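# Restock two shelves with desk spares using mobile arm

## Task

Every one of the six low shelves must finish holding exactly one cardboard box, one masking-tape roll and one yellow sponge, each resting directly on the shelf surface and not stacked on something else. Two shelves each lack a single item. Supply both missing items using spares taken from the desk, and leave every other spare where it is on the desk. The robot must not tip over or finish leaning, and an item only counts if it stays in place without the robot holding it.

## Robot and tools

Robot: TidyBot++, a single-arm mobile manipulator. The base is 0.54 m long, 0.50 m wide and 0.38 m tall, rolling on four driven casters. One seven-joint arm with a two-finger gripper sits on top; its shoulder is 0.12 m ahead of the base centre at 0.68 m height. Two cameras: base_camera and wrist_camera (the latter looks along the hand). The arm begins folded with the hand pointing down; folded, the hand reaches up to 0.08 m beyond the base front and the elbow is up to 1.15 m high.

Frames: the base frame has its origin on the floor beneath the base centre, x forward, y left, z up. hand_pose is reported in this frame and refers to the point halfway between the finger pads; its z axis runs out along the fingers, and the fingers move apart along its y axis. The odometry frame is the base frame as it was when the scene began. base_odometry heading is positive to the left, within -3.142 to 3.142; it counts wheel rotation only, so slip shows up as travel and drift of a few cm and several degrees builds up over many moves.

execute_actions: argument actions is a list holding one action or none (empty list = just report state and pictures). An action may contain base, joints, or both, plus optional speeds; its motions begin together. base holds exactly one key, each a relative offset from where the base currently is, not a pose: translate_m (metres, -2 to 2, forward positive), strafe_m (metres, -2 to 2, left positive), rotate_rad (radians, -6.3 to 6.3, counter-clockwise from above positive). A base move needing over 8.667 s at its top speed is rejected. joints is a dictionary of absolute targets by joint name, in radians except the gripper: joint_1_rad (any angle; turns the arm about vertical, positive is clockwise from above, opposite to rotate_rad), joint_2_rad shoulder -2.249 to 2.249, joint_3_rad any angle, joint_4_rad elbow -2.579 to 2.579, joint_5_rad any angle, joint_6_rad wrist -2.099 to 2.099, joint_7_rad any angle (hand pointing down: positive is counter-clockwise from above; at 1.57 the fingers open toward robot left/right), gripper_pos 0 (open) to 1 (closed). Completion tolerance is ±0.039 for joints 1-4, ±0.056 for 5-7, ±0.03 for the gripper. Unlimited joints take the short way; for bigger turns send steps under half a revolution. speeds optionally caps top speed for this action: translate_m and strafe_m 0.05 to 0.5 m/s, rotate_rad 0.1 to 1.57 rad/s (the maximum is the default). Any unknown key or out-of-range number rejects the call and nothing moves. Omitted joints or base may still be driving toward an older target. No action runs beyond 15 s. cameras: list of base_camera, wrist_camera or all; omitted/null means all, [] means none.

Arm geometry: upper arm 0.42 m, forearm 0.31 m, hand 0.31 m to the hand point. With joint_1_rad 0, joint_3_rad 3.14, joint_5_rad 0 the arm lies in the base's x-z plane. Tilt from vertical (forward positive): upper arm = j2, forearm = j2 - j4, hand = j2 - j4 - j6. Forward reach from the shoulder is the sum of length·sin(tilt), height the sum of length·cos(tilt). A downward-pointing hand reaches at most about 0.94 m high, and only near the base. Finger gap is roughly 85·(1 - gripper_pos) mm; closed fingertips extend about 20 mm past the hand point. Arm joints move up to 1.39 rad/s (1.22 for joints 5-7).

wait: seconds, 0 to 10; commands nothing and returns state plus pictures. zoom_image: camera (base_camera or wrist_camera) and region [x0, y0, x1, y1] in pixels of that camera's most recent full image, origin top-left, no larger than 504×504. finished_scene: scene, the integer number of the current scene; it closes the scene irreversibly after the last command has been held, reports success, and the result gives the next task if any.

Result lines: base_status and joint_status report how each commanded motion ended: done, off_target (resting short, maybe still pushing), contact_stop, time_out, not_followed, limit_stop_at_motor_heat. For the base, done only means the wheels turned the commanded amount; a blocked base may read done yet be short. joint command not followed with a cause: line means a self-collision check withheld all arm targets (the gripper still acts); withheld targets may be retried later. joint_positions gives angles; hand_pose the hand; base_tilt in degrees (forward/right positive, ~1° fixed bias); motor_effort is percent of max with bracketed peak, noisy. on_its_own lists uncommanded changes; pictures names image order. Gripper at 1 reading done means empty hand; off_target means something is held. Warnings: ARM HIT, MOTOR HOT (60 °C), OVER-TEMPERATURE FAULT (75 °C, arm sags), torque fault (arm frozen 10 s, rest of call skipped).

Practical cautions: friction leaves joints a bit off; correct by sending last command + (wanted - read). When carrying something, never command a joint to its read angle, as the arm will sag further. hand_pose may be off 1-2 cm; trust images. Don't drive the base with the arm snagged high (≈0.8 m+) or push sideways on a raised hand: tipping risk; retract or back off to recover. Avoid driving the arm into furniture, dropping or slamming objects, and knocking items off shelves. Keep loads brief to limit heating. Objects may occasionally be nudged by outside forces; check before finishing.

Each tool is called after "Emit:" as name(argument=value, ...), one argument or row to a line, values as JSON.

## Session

Emit:
execute_actions(
  actions=[
    {"joints":{"joint_2_rad":-0.2,"joint_4_rad":-0.9,"joint_6_rad":-1.4}},
  ],
)

Emit:
execute_actions(
  actions=[
    {"base":{"rotate_rad":1.57}},
  ],
  cameras=["wrist_camera"],
)

Emit:
execute_actions(
  actions=[
    {"base":{"rotate_rad":1.57}},
  ],
  cameras=["wrist_camera"],
)

Emit:
execute_actions(
  actions=[
    {"base":{"rotate_rad":1.57}},
  ],
  cameras=["wrist_camera"],
)

Scene clock: 2.83 s.
base_odometry: x=+0.000 y=+0.000 heading=+0.000 (m, m, rad; odometry frame)
base_tilt: forward=-0.2 right=+0.0 (deg)
base_status: not commanded
joint_positions: joint_1_rad=+0.012 joint_2_rad=-0.218 joint_3_rad=+3.103 joint_4_rad=-0.909 joint_5_rad=-0.029 joint_6_rad=-1.348 joint_7_rad=+1.609 gripper_pos=+0.000
joint_status: all done
motor_effort: joint_1_rad=+1(1) joint_2_rad=-7(9) joint_3_rad=+0(0) joint_4_rad=+18(24) joint_5_rad=-1(1) joint_6_rad=+8(9) joint_7_rad=+0(0) (%)
hand_pose: x=+0.5052 y=+0.0240 z=+1.1940 quat_wxyz=(-0.007, +0.851, +0.034, +0.523) (m; base frame)
pictures: base_camera, wrist_camera
Images, in order (width x height): base_camera 644x364, wrist_camera 644x476.

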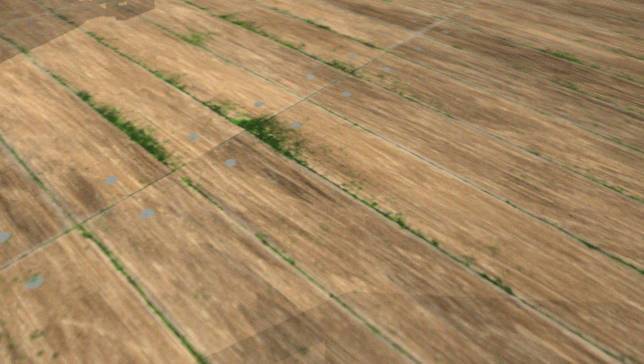

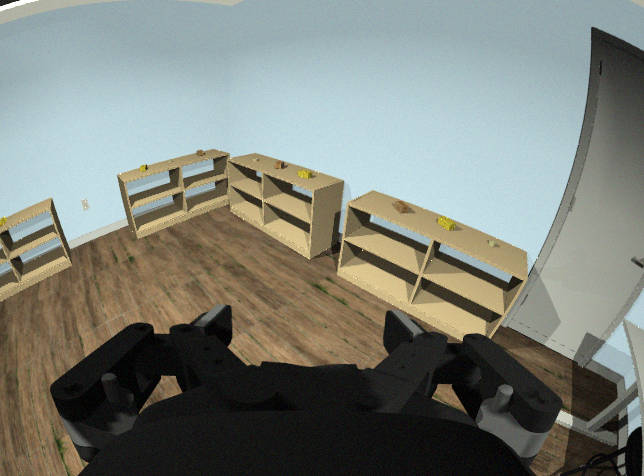

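Scene clock: 5.13 s.
base_odometry: x=+0.000 y=+0.000 heading=+1.569 (m, m, rad; odometry frame)
base_tilt: forward=-0.2 right=+0.0 (deg)
base_status: done
joint_positions: joint_1_rad=+0.012 joint_2_rad=-0.202 joint_3_rad=+3.103 joint_4_rad=-0.909 joint_5_rad=-0.029 joint_6_rad=-1.348 joint_7_rad=+1.609 gripper_pos=+0.000
joint_status: not commanded
motor_effort: joint_1_rad=+0(2) joint_2_rad=-8(10) joint_3_rad=+0(2) joint_4_rad=+19(19) joint_5_rad=-1(0) joint_6_rad=+8(8) joint_7_rad=+0(0) (%)
hand_pose: x=+0.5134 y=+0.0239 z=+1.1877 quat_wxyz=(-0.007, +0.856, +0.034, +0.517) (m; base frame)
pictures: wrist_camera
Images, in order (width x height): wrist_camera 644x476.

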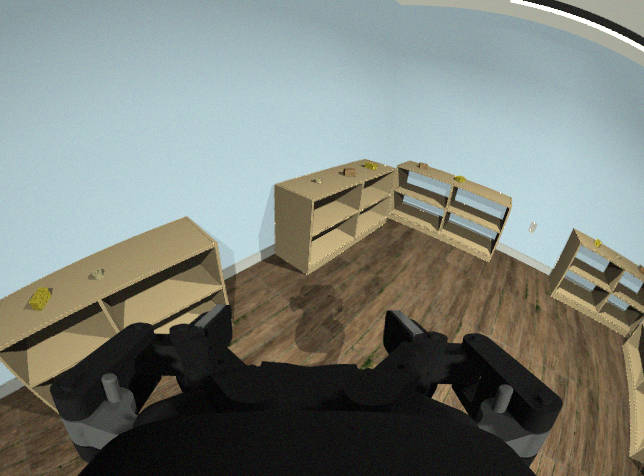

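Scene clock: 7.43 s.
base_odometry: x=+0.000 y=+0.000 heading=+3.138 (m, m, rad; odometry frame)
base_tilt: forward=-0.2 right=+0.0 (deg)
base_status: done
joint_positions: joint_1_rad=+0.012 joint_2_rad=-0.201 joint_3_rad=+3.103 joint_4_rad=-0.909 joint_5_rad=-0.029 joint_6_rad=-1.348 joint_7_rad=+1.609 gripper_pos=+0.000
joint_status: not commanded
motor_effort: joint_1_rad=+0(1) joint_2_rad=-8(10) joint_3_rad=+0(2) joint_4_rad=+18(20) joint_5_rad=-1(2) joint_6_rad=+8(8) joint_7_rad=+0(0) (%)
hand_pose: x=+0.5138 y=+0.0239 z=+1.1874 quat_wxyz=(-0.007, +0.856, +0.034, +0.516) (m; base frame)
pictures: wrist_camera
Images, in order (width x height): wrist_camera 644x476.

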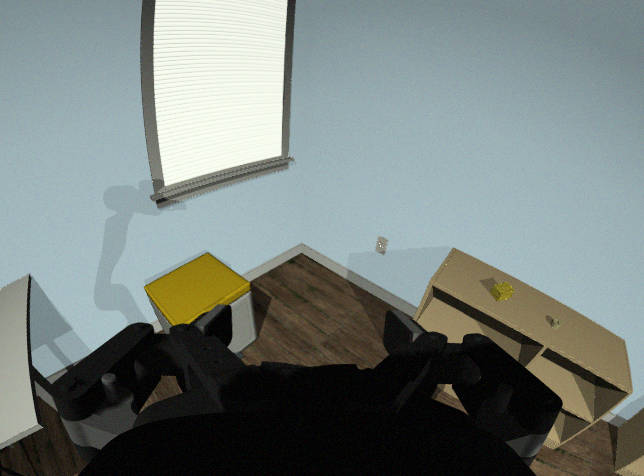

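Scene clock: 9.73 s.
base_odometry: x=+0.000 y=+0.000 heading=-1.577 (m, m, rad; odometry frame)
base_tilt: forward=-0.2 right=+0.0 (deg)
base_status: done
joint_positions: joint_1_rad=+0.012 joint_2_rad=-0.200 joint_3_rad=+3.103 joint_4_rad=-0.909 joint_5_rad=-0.029 joint_6_rad=-1.349 joint_7_rad=+1.609 gripper_pos=+0.000
joint_status: not commanded
motor_effort: joint_1_rad=+1(1) joint_2_rad=-8(10) joint_3_rad=+0(2) joint_4_rad=+19(20) joint_5_rad=-1(1) joint_6_rad=+8(8) joint_7_rad=+0(0) (%)
hand_pose: x=+0.5141 y=+0.0239 z=+1.1871 quat_wxyz=(-0.007, +0.856, +0.034, +0.516) (m; base frame)
pictures: wrist_camera
Images, in order (width x height): wrist_camera 644x476.

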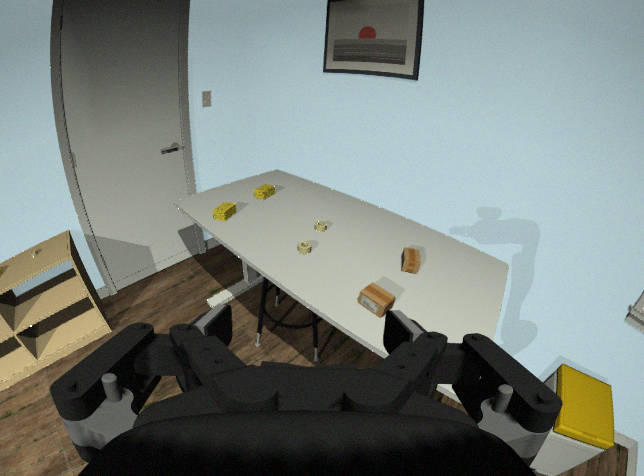

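Emit:
execute_actions(
  actions=[
    {"base":{"rotate_rad":-0.75}},
  ],
  cameras=[],
)

Emit:
execute_actions(
  actions=[
    {"base":{"strafe_m":0.5},"joints":{"joint_1_rad":0,"joint_3_rad":3.14,"joint_5_rad":0,"joint_2_rad":0.4,"joint_4_rad":-0.85,"joint_6_rad":-1.93,"joint_7_rad":1.57}},
  ],
)

Scene clock: 12.60 s.
base_odometry: x=+0.000 y=+0.000 heading=-2.325 (m, m, rad; odometry frame)
base_tilt: forward=-0.2 right=+0.0 (deg)
base_status: done
joint_positions: joint_1_rad=+0.012 joint_2_rad=-0.200 joint_3_rad=+3.103 joint_4_rad=-0.909 joint_5_rad=-0.029 joint_6_rad=-1.349 joint_7_rad=+1.609 gripper_pos=+0.000
joint_status: not commanded
motor_effort: joint_1_rad=+0(1) joint_2_rad=-8(10) joint_3_rad=+0(2) joint_4_rad=+18(20) joint_5_rad=-1(2) joint_6_rad=+8(8) joint_7_rad=+0(0) (%)
hand_pose: x=+0.5141 y=+0.0239 z=+1.1871 quat_wxyz=(-0.007, +0.856, +0.034, +0.516) (m; base frame)
pictures: none
No camera images: the call's "cameras" was empty. Leave "cameras" out to get every camera's image.

Scene clock: 15.07 s.
base_odometry: x=+0.364 y=-0.343 heading=-2.326 (m, m, rad; odometry frame)
base_tilt: forward=-0.2 right=+0.0 (deg)
base_status: done
joint_positions: joint_1_rad=+0.004 joint_2_rad=+0.401 joint_3_rad=+3.121 joint_4_rad=-0.864 joint_5_rad=-0.024 joint_6_rad=-1.881 joint_7_rad=+1.596 gripper_pos=+0.000
joint_status: all done
motor_effort: joint_1_rad=+0(3) joint_2_rad=-29(31) joint_3_rad=-1(2) joint_4_rad=+18(22) joint_5_rad=-1(2) joint_6_rad=-1(9) joint_7_rad=+0(0) (%)
hand_pose: x=+0.5815 y=+0.0143 z=+0.8529 quat_wxyz=(-0.015, +1.000, +0.024, -0.002) (m; base frame)
pictures: base_camera, wrist_camera
Images, in order (width x height): base_camera 644x364, wrist_camera 644x476.

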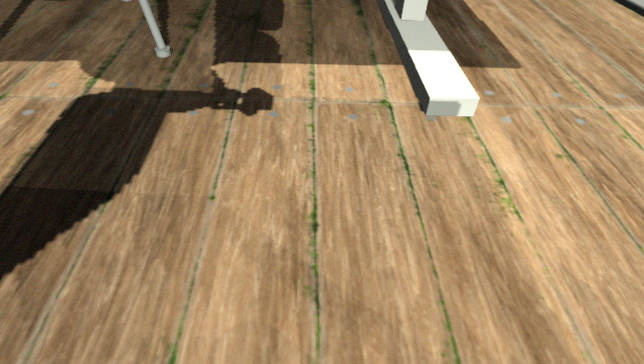

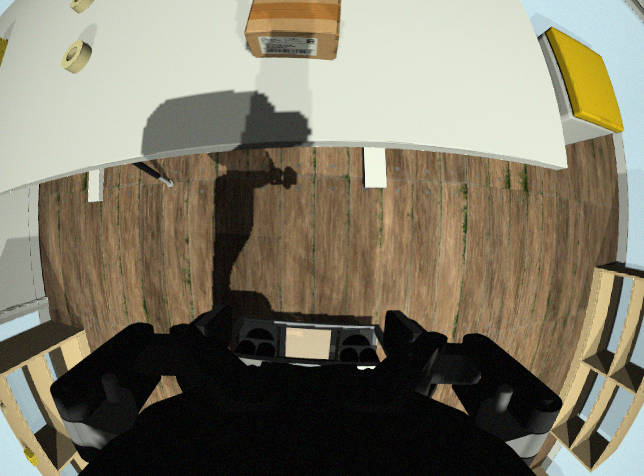

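Emit:
execute_actions(
  actions=[
    {"base":{"translate_m":0.28},"joints":{"joint_7_rad":-0.06,"joint_1_rad":-0.03}},
  ],
  cameras=["wrist_camera"],
)

Scene clock: 18.07 s.
base_odometry: x=+0.172 y=-0.547 heading=-2.326 (m, m, rad; odometry frame)
base_tilt: forward=-0.2 right=+0.0 (deg)
base_status: done
joint_positions: joint_1_rad=-0.010 joint_2_rad=+0.405 joint_3_rad=+3.121 joint_4_rad=-0.861 joint_5_rad=-0.022 joint_6_rad=-1.883 joint_7_rad=-0.053 gripper_pos=+0.000
joint_status: all done
motor_effort: joint_1_rad=+0(2) joint_2_rad=-28(32) joint_3_rad=+0(2) joint_4_rad=+18(20) joint_5_rad=-1(1) joint_6_rad=-1(2) joint_7_rad=+0(0) (%)
hand_pose: x=+0.5817 y=+0.0201 z=+0.8517 quat_wxyz=(-0.007, +0.701, -0.713, -0.013) (m; base frame)
pictures: wrist_camera
Images, in order (width x height): wrist_camera 644x476.

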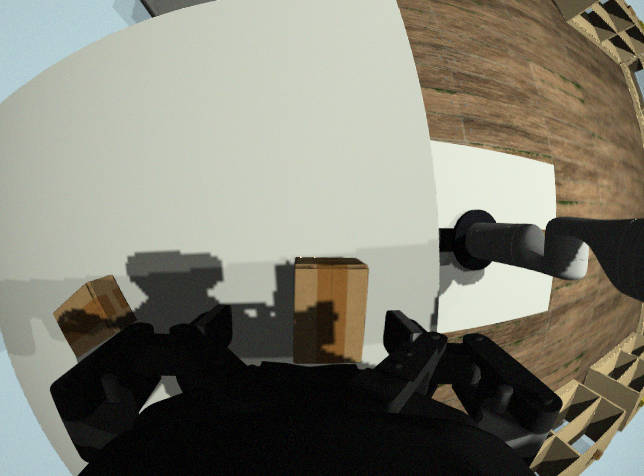

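Emit:
execute_actions(
  actions=[
    {"base":{"translate_m":-0.015},"joints":{"joint_2_rad":0.33,"joint_4_rad":-1.26,"joint_6_rad":-1.5}},
  ],
  cameras=[],
)

Emit:
execute_actions(
  actions=[
    {"joints":{"gripper_pos":1}},
  ],
  cameras=[],
)

Emit:
execute_actions(
  actions=[
    {"joints":{"joint_4_rad":-0.9,"joint_6_rad":-1.9,"joint_7_rad":1.57}},
  ],
  cameras=[],
)

Emit:
execute_actions(
  actions=[
    {"base":{"translate_m":-1.3}},
  ],
  cameras=[],
)

Emit:
execute_actions(
  actions=[
    {"base":{"rotate_rad":-1.57}},
  ],
)

Scene clock: 21.67 s.
base_odometry: x=+0.183 y=-0.536 heading=-2.325 (m, m, rad; odometry frame)
base_tilt: forward=-0.2 right=+0.0 (deg)
base_status: done
joint_positions: joint_1_rad=-0.011 joint_2_rad=+0.345 joint_3_rad=+3.121 joint_4_rad=-1.250 joint_5_rad=-0.022 joint_6_rad=-1.549 joint_7_rad=-0.053 gripper_pos=+0.000
joint_status: all done
motor_effort: joint_1_rad=+0(2) joint_2_rad=-27(32) joint_3_rad=-1(1) joint_4_rad=+19(20) joint_5_rad=+0(0) joint_6_rad=-1(3) joint_7_rad=+0(0) (%)
hand_pose: x=+0.5740 y=+0.0216 z=+0.7589 quat_wxyz=(-0.009, +0.699, -0.715, -0.012) (m; base frame)
pictures: none
No camera images: the call's "cameras" was empty. Leave "cameras" out to get every camera's image.

Scene clock: 22.77 s.
base_odometry: x=+0.183 y=-0.536 heading=-2.325 (m, m, rad; odometry frame)
base_tilt: forward=-0.1 right=+0.0 (deg)
base_status: not commanded
joint_positions: joint_1_rad=-0.011 joint_2_rad=+0.338 joint_3_rad=+3.121 joint_4_rad=-1.254 joint_5_rad=-0.022 joint_6_rad=-1.549 joint_7_rad=-0.053 gripper_pos=+0.349
joint_status: gripper_pos off_target (ended at +0.349, target +1.000)
motor_effort: joint_1_rad=+0(0) joint_2_rad=-27(29) joint_3_rad=-1(1) joint_4_rad=+20(20) joint_5_rad=-1(1) joint_6_rad=-1(2) joint_7_rad=+0(0) (%)
hand_pose: x=+0.5726 y=+0.0216 z=+0.7613 quat_wxyz=(-0.010, +0.699, -0.715, -0.010) (m; base frame)
pictures: none
No camera images: the call's "cameras" was empty. Leave "cameras" out to get every camera's image.

Scene clock: 24.67 s.
base_odometry: x=+0.183 y=-0.536 heading=-2.325 (m, m, rad; odometry frame)
base_tilt: forward=-0.2 right=+0.0 (deg)
base_status: not commanded
joint_positions: joint_1_rad=-0.011 joint_2_rad=+0.338 joint_3_rad=+3.121 joint_4_rad=-0.912 joint_5_rad=-0.022 joint_6_rad=-1.852 joint_7_rad=+1.557 gripper_pos=+0.349
joint_status: all done
motor_effort: joint_1_rad=+0(1) joint_2_rad=-27(28) joint_3_rad=-1(0) joint_4_rad=+21(21) joint_5_rad=-1(1) joint_6_rad=+0(1) joint_7_rad=+0(0) (%)
hand_pose: x=+0.5685 y=+0.0205 z=+0.8672 quat_wxyz=(-0.014, +1.000, +0.012, +0.020) (m; base frame)
pictures: none
No camera images: the call's "cameras" was empty. Leave "cameras" out to get every camera's image.

Scene clock: 28.67 s.
base_odometry: x=+1.073 y=+0.411 heading=-2.325 (m, m, rad; odometry frame)
base_tilt: forward=-0.2 right=+0.0 (deg)
base_status: done
joint_positions: joint_1_rad=-0.015 joint_2_rad=+0.335 joint_3_rad=+3.123 joint_4_rad=-0.912 joint_5_rad=-0.019 joint_6_rad=-1.854 joint_7_rad=+1.557 gripper_pos=+0.349
joint_status: not commanded
motor_effort: joint_1_rad=+0(3) joint_2_rad=-28(30) joint_3_rad=-1(2) joint_4_rad=+20(20) joint_5_rad=-1(2) joint_6_rad=+0(1) joint_7_rad=+0(0) (%)
hand_pose: x=+0.5672 y=+0.0203 z=+0.8687 quat_wxyz=(-0.012, +1.000, +0.012, +0.020) (m; base frame)
pictures: none
No camera images: the call's "cameras" was empty. Leave "cameras" out to get every camera's image.

Scene clock: 30.97 s.
base_odometry: x=+1.073 y=+0.411 heading=+2.389 (m, m, rad; odometry frame)
base_tilt: forward=-0.2 right=+0.0 (deg)
base_status: done
joint_positions: joint_1_rad=-0.021 joint_2_rad=+0.338 joint_3_rad=+3.134 joint_4_rad=-0.912 joint_5_rad=-0.016 joint_6_rad=-1.854 joint_7_rad=+1.557 gripper_pos=+0.349
joint_status: not commanded
motor_effort: joint_1_rad=+0(5) joint_2_rad=-27(31) joint_3_rad=+0(3) joint_4_rad=+19(20) joint_5_rad=-1(2) joint_6_rad=+0(2) joint_7_rad=+0(0) (%)
hand_pose: x=+0.5681 y=+0.0180 z=+0.8671 quat_wxyz=(-0.009, +1.000, +0.009, +0.019) (m; base frame)
pictures: base_camera, wrist_camera
Images, in order (width x height): base_camera 644x364, wrist_camera 644x476.

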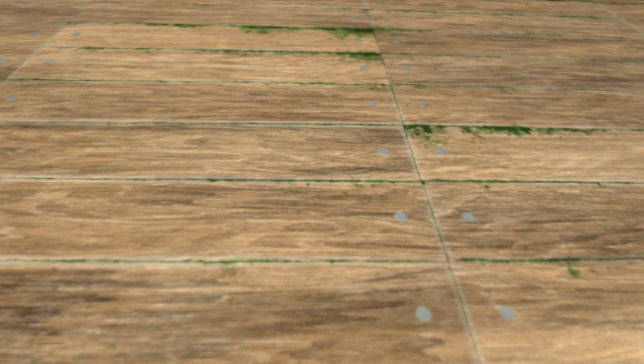

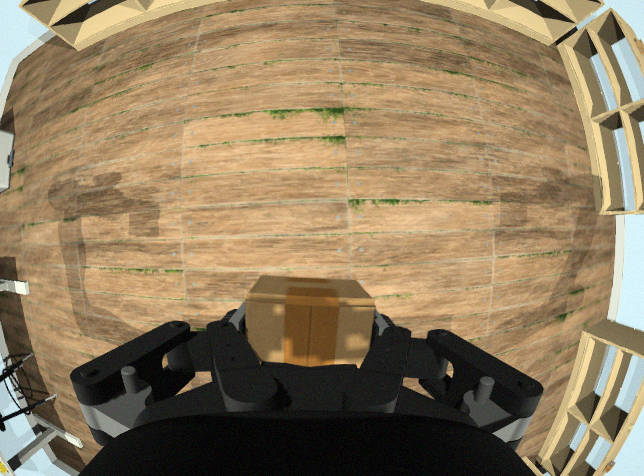

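Emit:
execute_actions(
  actions=[
    {"base":{"strafe_m":0.4}},
  ],
  cameras=[],
)

Emit:
execute_actions(
  actions=[
    {"base":{"translate_m":1.15}},
  ],
)

Scene clock: 39.07 s.
base_odometry: x=+0.799 y=+0.119 heading=+2.388 (m, m, rad; odometry frame)
base_tilt: forward=-0.2 right=+0.0 (deg)
base_status: done
joint_positions: joint_1_rad=-0.030 joint_2_rad=+0.338 joint_3_rad=+3.135 joint_4_rad=-0.912 joint_5_rad=-0.015 joint_6_rad=-1.854 joint_7_rad=+1.557 gripper_pos=+0.349
joint_status: not commanded
motor_effort: joint_1_rad=+1(4) joint_2_rad=-27(28) joint_3_rad=+0(2) joint_4_rad=+20(20) joint_5_rad=-1(2) joint_6_rad=-1(0) joint_7_rad=+0(1) (%)
hand_pose: x=+0.5679 y=+0.0216 z=+0.8670 quat_wxyz=(-0.009, +1.000, +0.013, +0.019) (m; base frame)
pictures: none
No camera images: the call's "cameras" was empty. Leave "cameras" out to get every camera's image.

Scene clock: 42.73 s.
base_odometry: x=-0.040 y=+0.906 heading=+2.388 (m, m, rad; odometry frame)
base_tilt: forward=-0.2 right=+0.0 (deg)
base_status: done
joint_positions: joint_1_rad=-0.030 joint_2_rad=+0.336 joint_3_rad=+3.135 joint_4_rad=-0.911 joint_5_rad=-0.015 joint_6_rad=-1.855 joint_7_rad=+1.557 gripper_pos=+0.349
joint_status: not commanded
motor_effort: joint_1_rad=+0(1) joint_2_rad=-28(30) joint_3_rad=-1(1) joint_4_rad=+19(21) joint_5_rad=-1(1) joint_6_rad=-1(0) joint_7_rad=+0(0) (%)
hand_pose: x=+0.5674 y=+0.0216 z=+0.8679 quat_wxyz=(-0.009, +1.000, +0.013, +0.019) (m; base frame)
pictures: base_camera, wrist_camera
Images, in order (width x height): base_camera 644x364, wrist_camera 644x476.

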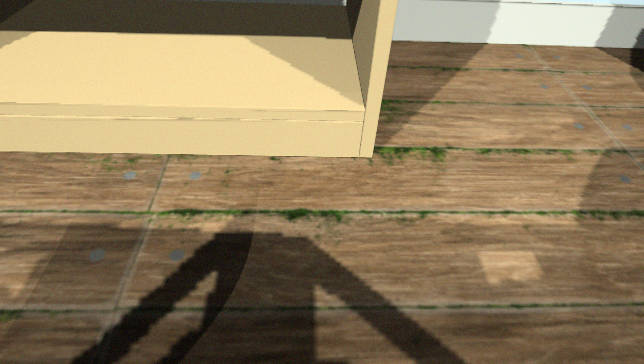

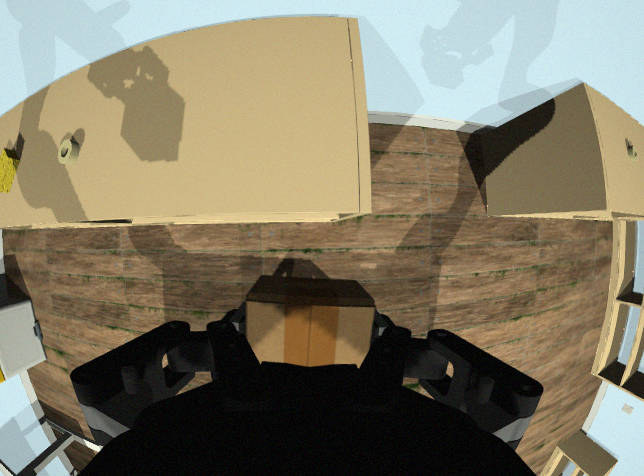

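Emit:
execute_actions(
  actions=[
    {"base":{"translate_m":0.25},"joints":{"joint_1_rad":-0.25,"joint_2_rad":0.36,"joint_4_rad":-1.4,"joint_6_rad":-1.35}},
  ],
  cameras=[],
)

Emit:
execute_actions(
  actions=[
    {"joints":{"joint_2_rad":0.41,"joint_4_rad":-1.51,"joint_6_rad":-1.19}},
  ],
  cameras=[],
)

Emit:
execute_actions(
  actions=[
    {"joints":{"gripper_pos":0}},
  ],
  cameras=[],
)

Emit:
execute_actions(
  actions=[
    {"joints":{"joint_2_rad":0.4,"joint_4_rad":-0.85,"joint_6_rad":-1.93}},
  ],
  cameras=["wrist_camera"],
)

Emit:
execute_actions(
  actions=[
    {"base":{"translate_m":-1.78},"joints":{"joint_1_rad":0}},
  ],
  cameras=["wrist_camera"],
)

Emit:
execute_actions(
  actions=[
    {"base":{"rotate_rad":1.57}},
  ],
  cameras=[],
)

Emit:
execute_actions(
  actions=[
    {"base":{"translate_m":0.88}},
  ],
)

Scene clock: 46.67 s.
base_odometry: x=-0.223 y=+1.076 heading=+2.389 (m, m, rad; odometry frame)
base_tilt: forward=-0.2 right=+0.0 (deg)
base_status: done
joint_positions: joint_1_rad=-0.231 joint_2_rad=+0.369 joint_3_rad=+3.135 joint_4_rad=-1.391 joint_5_rad=-0.015 joint_6_rad=-1.395 joint_7_rad=+1.557 gripper_pos=+0.349
joint_status: all done
motor_effort: joint_1_rad=+1(3) joint_2_rad=-28(33) joint_3_rad=-1(1) joint_4_rad=+20(21) joint_5_rad=-1(0) joint_6_rad=+0(3) joint_7_rad=+0(0) (%)
hand_pose: x=+0.5611 y=+0.1131 z=+0.7042 quat_wxyz=(-0.008, +0.994, +0.110, -0.007) (m; base frame)
pictures: none
No camera images: the call's "cameras" was empty. Leave "cameras" out to get every camera's image.

Scene clock: 47.70 s.
base_odometry: x=-0.223 y=+1.076 heading=+2.389 (m, m, rad; odometry frame)
base_tilt: forward=-0.2 right=+0.0 (deg)
base_status: not commanded
joint_positions: joint_1_rad=-0.231 joint_2_rad=+0.408 joint_3_rad=+3.135 joint_4_rad=-1.506 joint_5_rad=-0.015 joint_6_rad=-1.237 joint_7_rad=+1.557 gripper_pos=+0.349
joint_status: all done
motor_effort: joint_1_rad=+0(1) joint_2_rad=-30(31) joint_3_rad=-1(1) joint_4_rad=+19(20) joint_5_rad=-1(1) joint_6_rad=-1(1) joint_7_rad=+0(0) (%)
hand_pose: x=+0.5648 y=+0.1139 z=+0.6510 quat_wxyz=(-0.008, +0.994, +0.109, -0.006) (m; base frame)
pictures: none
No camera images: the call's "cameras" was empty. Leave "cameras" out to get every camera's image.

Scene clock: 48.80 s.
base_odometry: x=-0.223 y=+1.076 heading=+2.389 (m, m, rad; odometry frame)
base_tilt: forward=-0.2 right=+0.0 (deg)
base_status: not commanded
joint_positions: joint_1_rad=-0.231 joint_2_rad=+0.408 joint_3_rad=+3.135 joint_4_rad=-1.506 joint_5_rad=-0.015 joint_6_rad=-1.237 joint_7_rad=+1.557 gripper_pos=+0.000
joint_status: all done
motor_effort: joint_1_rad=+0(0) joint_2_rad=-28(29) joint_3_rad=-1(1) joint_4_rad=+19(19) joint_5_rad=-1(0) joint_6_rad=-1(1) joint_7_rad=+0(0) (%)
hand_pose: x=+0.5648 y=+0.1139 z=+0.6510 quat_wxyz=(-0.008, +0.994, +0.109, -0.006) (m; base frame)
pictures: none
No camera images: the call's "cameras" was empty. Leave "cameras" out to get every camera's image.

Scene clock: 50.73 s.
base_odometry: x=-0.223 y=+1.076 heading=+2.389 (m, m, rad; odometry frame)
base_tilt: forward=-0.2 right=+0.0 (deg)
base_status: not commanded
joint_positions: joint_1_rad=-0.231 joint_2_rad=+0.407 joint_3_rad=+3.135 joint_4_rad=-0.860 joint_5_rad=-0.015 joint_6_rad=-1.882 joint_7_rad=+1.557 gripper_pos=+0.000
joint_status: all done
motor_effort: joint_1_rad=+0(1) joint_2_rad=-29(30) joint_3_rad=-1(1) joint_4_rad=+19(20) joint_5_rad=-1(1) joint_6_rad=+0(1) joint_7_rad=+0(0) (%)
hand_pose: x=+0.5688 y=+0.1144 z=+0.8512 quat_wxyz=(-0.008, +0.993, +0.114, -0.005) (m; base frame)
pictures: wrist_camera
Images, in order (width x height): wrist_camera 644x476.

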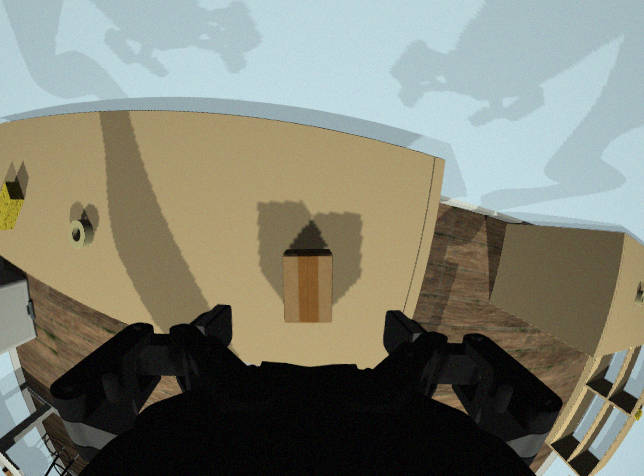

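Scene clock: 55.77 s.
base_odometry: x=+1.076 y=-0.141 heading=+2.389 (m, m, rad; odometry frame)
base_tilt: forward=-0.2 right=+0.0 (deg)
base_status: done
joint_positions: joint_1_rad=-0.005 joint_2_rad=+0.401 joint_3_rad=+3.135 joint_4_rad=-0.859 joint_5_rad=-0.014 joint_6_rad=-1.884 joint_7_rad=+1.557 gripper_pos=+0.000
joint_status: all done
motor_effort: joint_1_rad=+0(3) joint_2_rad=-28(33) joint_3_rad=-1(3) joint_4_rad=+19(20) joint_5_rad=-1(2) joint_6_rad=+0(2) joint_7_rad=+0(0) (%)
hand_pose: x=+0.5816 y=+0.0102 z=+0.8540 quat_wxyz=(-0.008, +1.000, +0.001, -0.001) (m; base frame)
pictures: wrist_camera
Images, in order (width x height): wrist_camera 644x476.

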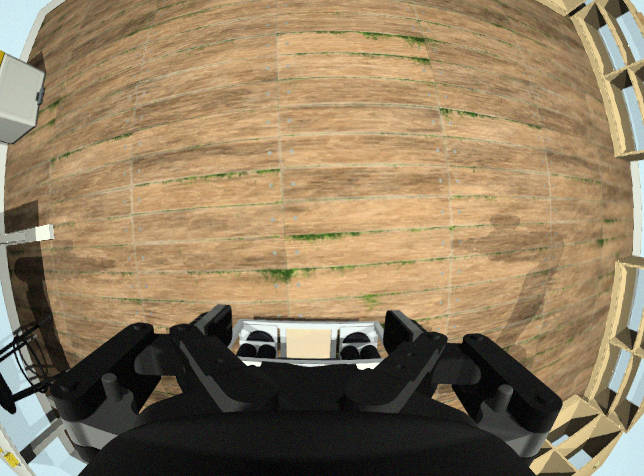

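Scene clock: 58.23 s.
base_odometry: x=+1.076 y=-0.141 heading=-2.325 (m, m, rad; odometry frame)
base_tilt: forward=-0.2 right=+0.0 (deg)
base_status: done
joint_positions: joint_1_rad=-0.009 joint_2_rad=+0.404 joint_3_rad=+3.135 joint_4_rad=-0.859 joint_5_rad=-0.014 joint_6_rad=-1.884 joint_7_rad=+1.557 gripper_pos=+0.000
joint_status: not commanded
motor_effort: joint_1_rad=+0(4) joint_2_rad=-28(32) joint_3_rad=+0(3) joint_4_rad=+19(20) joint_5_rad=-1(2) joint_6_rad=-1(2) joint_7_rad=+0(0) (%)
hand_pose: x=+0.5821 y=+0.0121 z=+0.8525 quat_wxyz=(-0.008, +1.000, +0.003, -0.003) (m; base frame)
pictures: none
No camera images: the call's "cameras" was empty. Leave "cameras" out to get every camera's image.

Scene clock: 61.37 s.
base_odometry: x=+0.475 y=-0.783 heading=-2.324 (m, m, rad; odometry frame)
base_tilt: forward=-0.2 right=+0.0 (deg)
base_status: done
joint_positions: joint_1_rad=-0.009 joint_2_rad=+0.402 joint_3_rad=+3.135 joint_4_rad=-0.859 joint_5_rad=-0.014 joint_6_rad=-1.885 joint_7_rad=+1.557 gripper_pos=+0.000
joint_status: not commanded
motor_effort: joint_1_rad=+0(1) joint_2_rad=-29(31) joint_3_rad=-1(1) joint_4_rad=+19(19) joint_5_rad=-1(1) joint_6_rad=-1(1) joint_7_rad=+0(0) (%)
hand_pose: x=+0.5816 y=+0.0121 z=+0.8537 quat_wxyz=(-0.008, +1.000, +0.003, -0.002) (m; base frame)
pictures: base_camera, wrist_camera
Images, in order (width x height): base_camera 644x364, wrist_camera 644x476.

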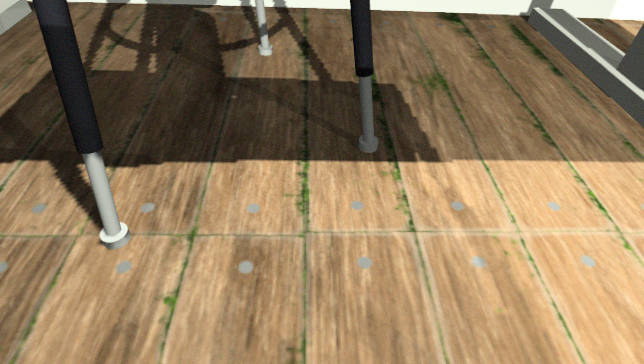

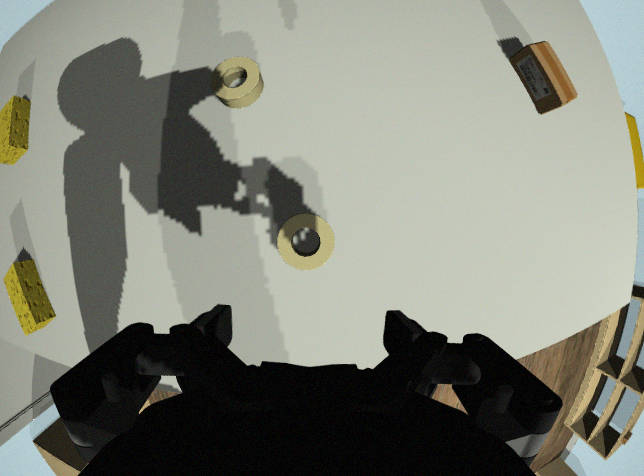

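Emit:
execute_actions(
  actions=[
    {"base":{"translate_m":0.052}},
  ],
  cameras=[],
)

Emit:
execute_actions(
  actions=[
    {"joints":{"joint_2_rad":0.33,"joint_4_rad":-1.31,"joint_6_rad":-1.45}},
  ],
  cameras=[],
)

Emit:
execute_actions(
  actions=[
    {"joints":{"gripper_pos":1}},
  ],
  cameras=[],
)

Emit:
execute_actions(
  actions=[
    {"joints":{"joint_4_rad":-0.9,"joint_6_rad":-1.9}},
  ],
  cameras=[],
)

Emit:
execute_actions(
  actions=[
    {"base":{"translate_m":-2}},
  ],
  cameras=[],
)

Emit:
execute_actions(
  actions=[
    {"base":{"rotate_rad":-3.14}},
  ],
  cameras=[],
)

Emit:
execute_actions(
  actions=[
    {"base":{"strafe_m":1.2}},
  ],
  cameras=[],
)

Emit:
execute_actions(
  actions=[
    {"base":{"translate_m":0.4}},
  ],
)

Scene clock: 64.13 s.
base_odometry: x=+0.439 y=-0.821 heading=-2.323 (m, m, rad; odometry frame)
base_tilt: forward=-0.2 right=+0.0 (deg)
base_status: done
joint_positions: joint_1_rad=-0.009 joint_2_rad=+0.405 joint_3_rad=+3.135 joint_4_rad=-0.859 joint_5_rad=-0.014 joint_6_rad=-1.885 joint_7_rad=+1.557 gripper_pos=+0.000
joint_status: not commanded
motor_effort: joint_1_rad=+0(2) joint_2_rad=-29(31) joint_3_rad=+0(2) joint_4_rad=+20(20) joint_5_rad=-1(2) joint_6_rad=+0(2) joint_7_rad=+0(0) (%)
hand_pose: x=+0.5821 y=+0.0120 z=+0.8523 quat_wxyz=(-0.008, +1.000, +0.003, -0.004) (m; base frame)
pictures: none
No camera images: the call's "cameras" was empty. Leave "cameras" out to get every camera's image.

Scene clock: 65.77 s.
base_odometry: x=+0.439 y=-0.821 heading=-2.323 (m, m, rad; odometry frame)
base_tilt: forward=-0.2 right=+0.0 (deg)
base_status: not commanded
joint_positions: joint_1_rad=-0.009 joint_2_rad=+0.346 joint_3_rad=+3.135 joint_4_rad=-1.300 joint_5_rad=-0.014 joint_6_rad=-1.499 joint_7_rad=+1.557 gripper_pos=+0.000
joint_status: all done
motor_effort: joint_1_rad=+0(0) joint_2_rad=-27(28) joint_3_rad=-1(1) joint_4_rad=+20(21) joint_5_rad=-1(1) joint_6_rad=+0(1) joint_7_rad=+0(0) (%)
hand_pose: x=+0.5737 y=+0.0125 z=+0.7427 quat_wxyz=(-0.008, +1.000, +0.000, -0.002) (m; base frame)
pictures: none
No camera images: the call's "cameras" was empty. Leave "cameras" out to get every camera's image.

Scene clock: 66.87 s.
base_odometry: x=+0.439 y=-0.821 heading=-2.323 (m, m, rad; odometry frame)
base_tilt: forward=-0.2 right=+0.0 (deg)
base_status: not commanded
joint_positions: joint_1_rad=-0.009 joint_2_rad=+0.337 joint_3_rad=+3.135 joint_4_rad=-1.302 joint_5_rad=-0.013 joint_6_rad=-1.499 joint_7_rad=+1.557 gripper_pos=+0.485
joint_status: gripper_pos off_target (ended at +0.485, target +1.000)
motor_effort: joint_1_rad=+1(1) joint_2_rad=-27(28) joint_3_rad=+0(2) joint_4_rad=+20(20) joint_5_rad=+0(3) joint_6_rad=-1(0) joint_7_rad=+0(0) (%)
hand_pose: x=+0.5726 y=+0.0121 z=+0.7461 quat_wxyz=(-0.007, +1.000, +0.000, +0.002) (m; base frame)
pictures: none
No camera images: the call's "cameras" was empty. Leave "cameras" out to get every camera's image.

Scene clock: 68.43 s.
base_odometry: x=+0.439 y=-0.821 heading=-2.323 (m, m, rad; odometry frame)
base_tilt: forward=-0.2 right=+0.0 (deg)
base_status: not commanded
joint_positions: joint_1_rad=-0.009 joint_2_rad=+0.336 joint_3_rad=+3.135 joint_4_rad=-0.911 joint_5_rad=-0.013 joint_6_rad=-1.852 joint_7_rad=+1.557 gripper_pos=+0.485
joint_status: all done
motor_effort: joint_1_rad=+1(0) joint_2_rad=-27(28) joint_3_rad=+0(0) joint_4_rad=+19(22) joint_5_rad=-1(0) joint_6_rad=+0(1) joint_7_rad=+0(0) (%)
hand_pose: x=+0.5689 y=+0.0116 z=+0.8682 quat_wxyz=(-0.007, +1.000, +0.003, +0.021) (m; base frame)
pictures: none
No camera images: the call's "cameras" was empty. Leave "cameras" out to get every camera's image.

Scene clock: 73.93 s.
base_odometry: x=+1.803 y=+0.642 heading=-2.322 (m, m, rad; odometry frame)
base_tilt: forward=-0.2 right=+0.0 (deg)
base_status: done
joint_positions: joint_1_rad=-0.008 joint_2_rad=+0.332 joint_3_rad=+3.135 joint_4_rad=-0.910 joint_5_rad=-0.013 joint_6_rad=-1.854 joint_7_rad=+1.557 gripper_pos=+0.485
joint_status: not commanded
motor_effort: joint_1_rad=+0(4) joint_2_rad=-25(31) joint_3_rad=+0(3) joint_4_rad=+19(19) joint_5_rad=-1(2) joint_6_rad=+1(1) joint_7_rad=+0(0) (%)
hand_pose: x=+0.5676 y=+0.0111 z=+0.8704 quat_wxyz=(-0.007, +1.000, +0.002, +0.023) (m; base frame)
pictures: none
No camera images: the call's "cameras" was empty. Leave "cameras" out to get every camera's image.

Scene clock: 77.23 s.
base_odometry: x=+1.803 y=+0.642 heading=+0.822 (m, m, rad; odometry frame)
base_tilt: forward=-0.2 right=+0.0 (deg)
base_status: done
joint_positions: joint_1_rad=+0.000 joint_2_rad=+0.337 joint_3_rad=+3.135 joint_4_rad=-0.910 joint_5_rad=-0.013 joint_6_rad=-1.854 joint_7_rad=+1.557 gripper_pos=+0.485
joint_status: not commanded
motor_effort: joint_1_rad=+1(5) joint_2_rad=-27(30) joint_3_rad=+0(2) joint_4_rad=+19(20) joint_5_rad=-1(1) joint_6_rad=+0(2) joint_7_rad=+0(0) (%)
hand_pose: x=+0.5686 y=+0.0074 z=+0.8682 quat_wxyz=(-0.007, +1.000, -0.002, +0.020) (m; base frame)
pictures: none
No camera images: the call's "cameras" was empty. Leave "cameras" out to get every camera's image.

Scene clock: 81.00 s.
base_odometry: x=+0.925 y=+1.460 heading=+0.821 (m, m, rad; odometry frame)
base_tilt: forward=-0.2 right=+0.0 (deg)
base_status: done
joint_positions: joint_1_rad=+0.000 joint_2_rad=+0.337 joint_3_rad=+3.136 joint_4_rad=-0.910 joint_5_rad=-0.012 joint_6_rad=-1.854 joint_7_rad=+1.557 gripper_pos=+0.485
joint_status: not commanded
motor_effort: joint_1_rad=+1(4) joint_2_rad=-26(28) joint_3_rad=+0(2) joint_4_rad=+19(19) joint_5_rad=+0(2) joint_6_rad=+0(0) joint_7_rad=+0(0) (%)
hand_pose: x=+0.5686 y=+0.0072 z=+0.8682 quat_wxyz=(-0.007, +1.000, -0.002, +0.020) (m; base frame)
pictures: none
No camera images: the call's "cameras" was empty. Leave "cameras" out to get every camera's image.

Scene clock: 83.17 s.
base_odometry: x=+1.198 y=+1.753 heading=+0.822 (m, m, rad; odometry frame)
base_tilt: forward=-0.2 right=+0.0 (deg)
base_status: done
joint_positions: joint_1_rad=+0.000 joint_2_rad=+0.338 joint_3_rad=+3.136 joint_4_rad=-0.909 joint_5_rad=-0.012 joint_6_rad=-1.855 joint_7_rad=+1.557 gripper_pos=+0.485
joint_status: not commanded
motor_effort: joint_1_rad=+0(1) joint_2_rad=-27(30) joint_3_rad=+0(1) joint_4_rad=+19(20) joint_5_rad=+0(1) joint_6_rad=+0(1) joint_7_rad=+0(0) (%)
hand_pose: x=+0.5688 y=+0.0072 z=+0.8677 quat_wxyz=(-0.007, +1.000, -0.002, +0.020) (m; base frame)
pictures: base_camera, wrist_camera
Images, in order (width x height): base_camera 644x364, wrist_camera 644x476.

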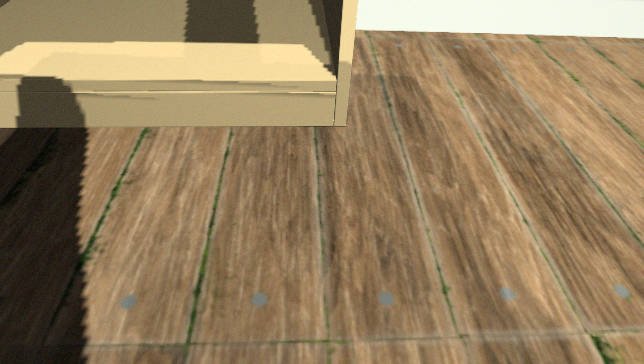

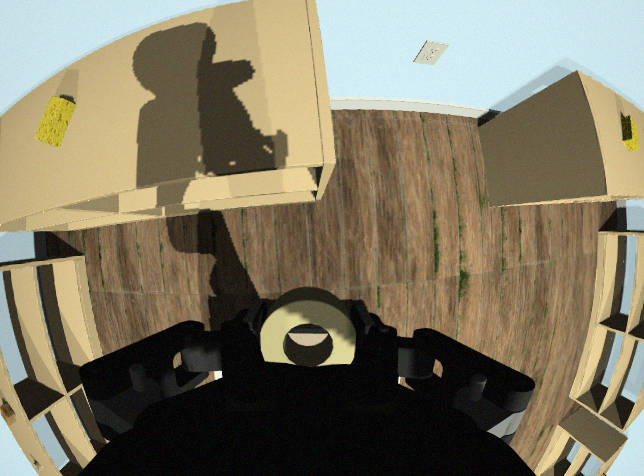

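Emit:
execute_actions(
  actions=[
    {"base":{"translate_m":0.33},"joints":{"joint_1_rad":-0.35,"joint_2_rad":0.36,"joint_4_rad":-1.43,"joint_6_rad":-1.32}},
  ],
  cameras=[],
)

Emit:
execute_actions(
  actions=[
    {"joints":{"joint_2_rad":0.43,"joint_4_rad":-1.54,"joint_6_rad":-1.14}},
  ],
  cameras=[],
)

Emit:
execute_actions(
  actions=[
    {"joints":{"gripper_pos":0}},
  ],
  cameras=[],
)

Emit:
execute_actions(
  actions=[
    {"joints":{"joint_4_rad":-1.2,"joint_6_rad":-1.55}},
  ],
  cameras=["wrist_camera"],
)

Emit:
finished_scene(
  scene=2,
)

Scene clock: 87.43 s.
base_odometry: x=+1.422 y=+1.995 heading=+0.822 (m, m, rad; odometry frame)
base_tilt: forward=-0.2 right=+0.0 (deg)
base_status: done
joint_positions: joint_1_rad=-0.333 joint_2_rad=+0.365 joint_3_rad=+3.136 joint_4_rad=-1.419 joint_5_rad=-0.012 joint_6_rad=-1.366 joint_7_rad=+1.557 gripper_pos=+0.485
joint_status: all done
motor_effort: joint_1_rad=+0(2) joint_2_rad=-27(31) joint_3_rad=+0(2) joint_4_rad=+19(20) joint_5_rad=-1(1) joint_6_rad=+0(1) joint_7_rad=+0(0) (%)
hand_pose: x=+0.5462 y=+0.1557 z=+0.6971 quat_wxyz=(-0.006, +0.987, +0.160, -0.005) (m; base frame)
pictures: none
No camera images: the call's "cameras" was empty. Leave "cameras" out to get every camera's image.

Scene clock: 88.43 s.
base_odometry: x=+1.422 y=+1.995 heading=+0.822 (m, m, rad; odometry frame)
base_tilt: forward=-0.2 right=+0.0 (deg)
base_status: not commanded
joint_positions: joint_1_rad=-0.333 joint_2_rad=+0.425 joint_3_rad=+3.136 joint_4_rad=-1.534 joint_5_rad=-0.012 joint_6_rad=-1.187 joint_7_rad=+1.557 gripper_pos=+0.485
joint_status: all done
motor_effort: joint_1_rad=+0(1) joint_2_rad=-29(30) joint_3_rad=+0(1) joint_4_rad=+19(20) joint_5_rad=-1(0) joint_6_rad=+0(1) joint_7_rad=+0(0) (%)
hand_pose: x=+0.5542 y=+0.1583 z=+0.6348 quat_wxyz=(-0.006, +0.987, +0.159, -0.003) (m; base frame)
pictures: none
No camera images: the call's "cameras" was empty. Leave "cameras" out to get every camera's image.

Scene clock: 89.53 s.
base_odometry: x=+1.422 y=+1.995 heading=+0.822 (m, m, rad; odometry frame)
base_tilt: forward=-0.2 right=+0.0 (deg)
base_status: not commanded
joint_positions: joint_1_rad=-0.333 joint_2_rad=+0.425 joint_3_rad=+3.136 joint_4_rad=-1.534 joint_5_rad=-0.012 joint_6_rad=-1.187 joint_7_rad=+1.557 gripper_pos=+0.000
joint_status: all done
motor_effort: joint_1_rad=+0(0) joint_2_rad=-29(29) joint_3_rad=-1(1) joint_4_rad=+18(19) joint_5_rad=-1(1) joint_6_rad=+0(0) joint_7_rad=+0(0) (%)
hand_pose: x=+0.5542 y=+0.1583 z=+0.6348 quat_wxyz=(-0.006, +0.987, +0.159, -0.003) (m; base frame)
pictures: none
No camera images: the call's "cameras" was empty. Leave "cameras" out to get every camera's image.

Scene clock: 91.00 s.
base_odometry: x=+1.422 y=+1.995 heading=+0.822 (m, m, rad; odometry frame)
base_tilt: forward=-0.2 right=+0.0 (deg)
base_status: not commanded
joint_positions: joint_1_rad=-0.333 joint_2_rad=+0.425 joint_3_rad=+3.136 joint_4_rad=-1.210 joint_5_rad=-0.012 joint_6_rad=-1.501 joint_7_rad=+1.557 gripper_pos=+0.000
joint_status: all done
motor_effort: joint_1_rad=+0(1) joint_2_rad=-30(30) joint_3_rad=+0(0) joint_4_rad=+19(21) joint_5_rad=-1(1) joint_6_rad=-1(0) joint_7_rad=+0(0) (%)
hand_pose: x=+0.5784 y=+0.1669 z=+0.7335 quat_wxyz=(-0.008, +0.987, +0.161, +0.001) (m; base frame)
pictures: wrist_camera
Images, in order (width x height): wrist_camera 644x476.

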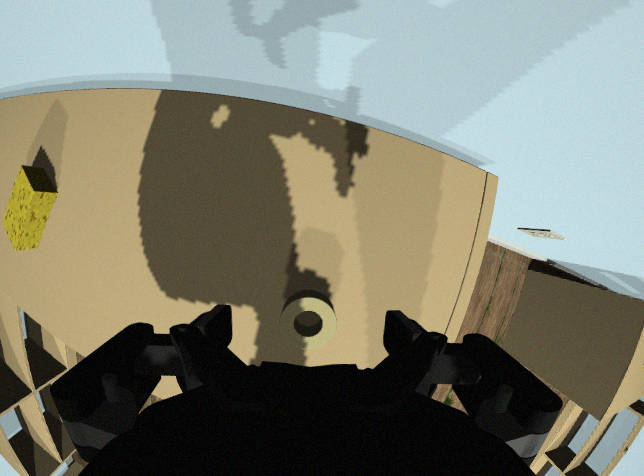

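The scene is finished: the task was done.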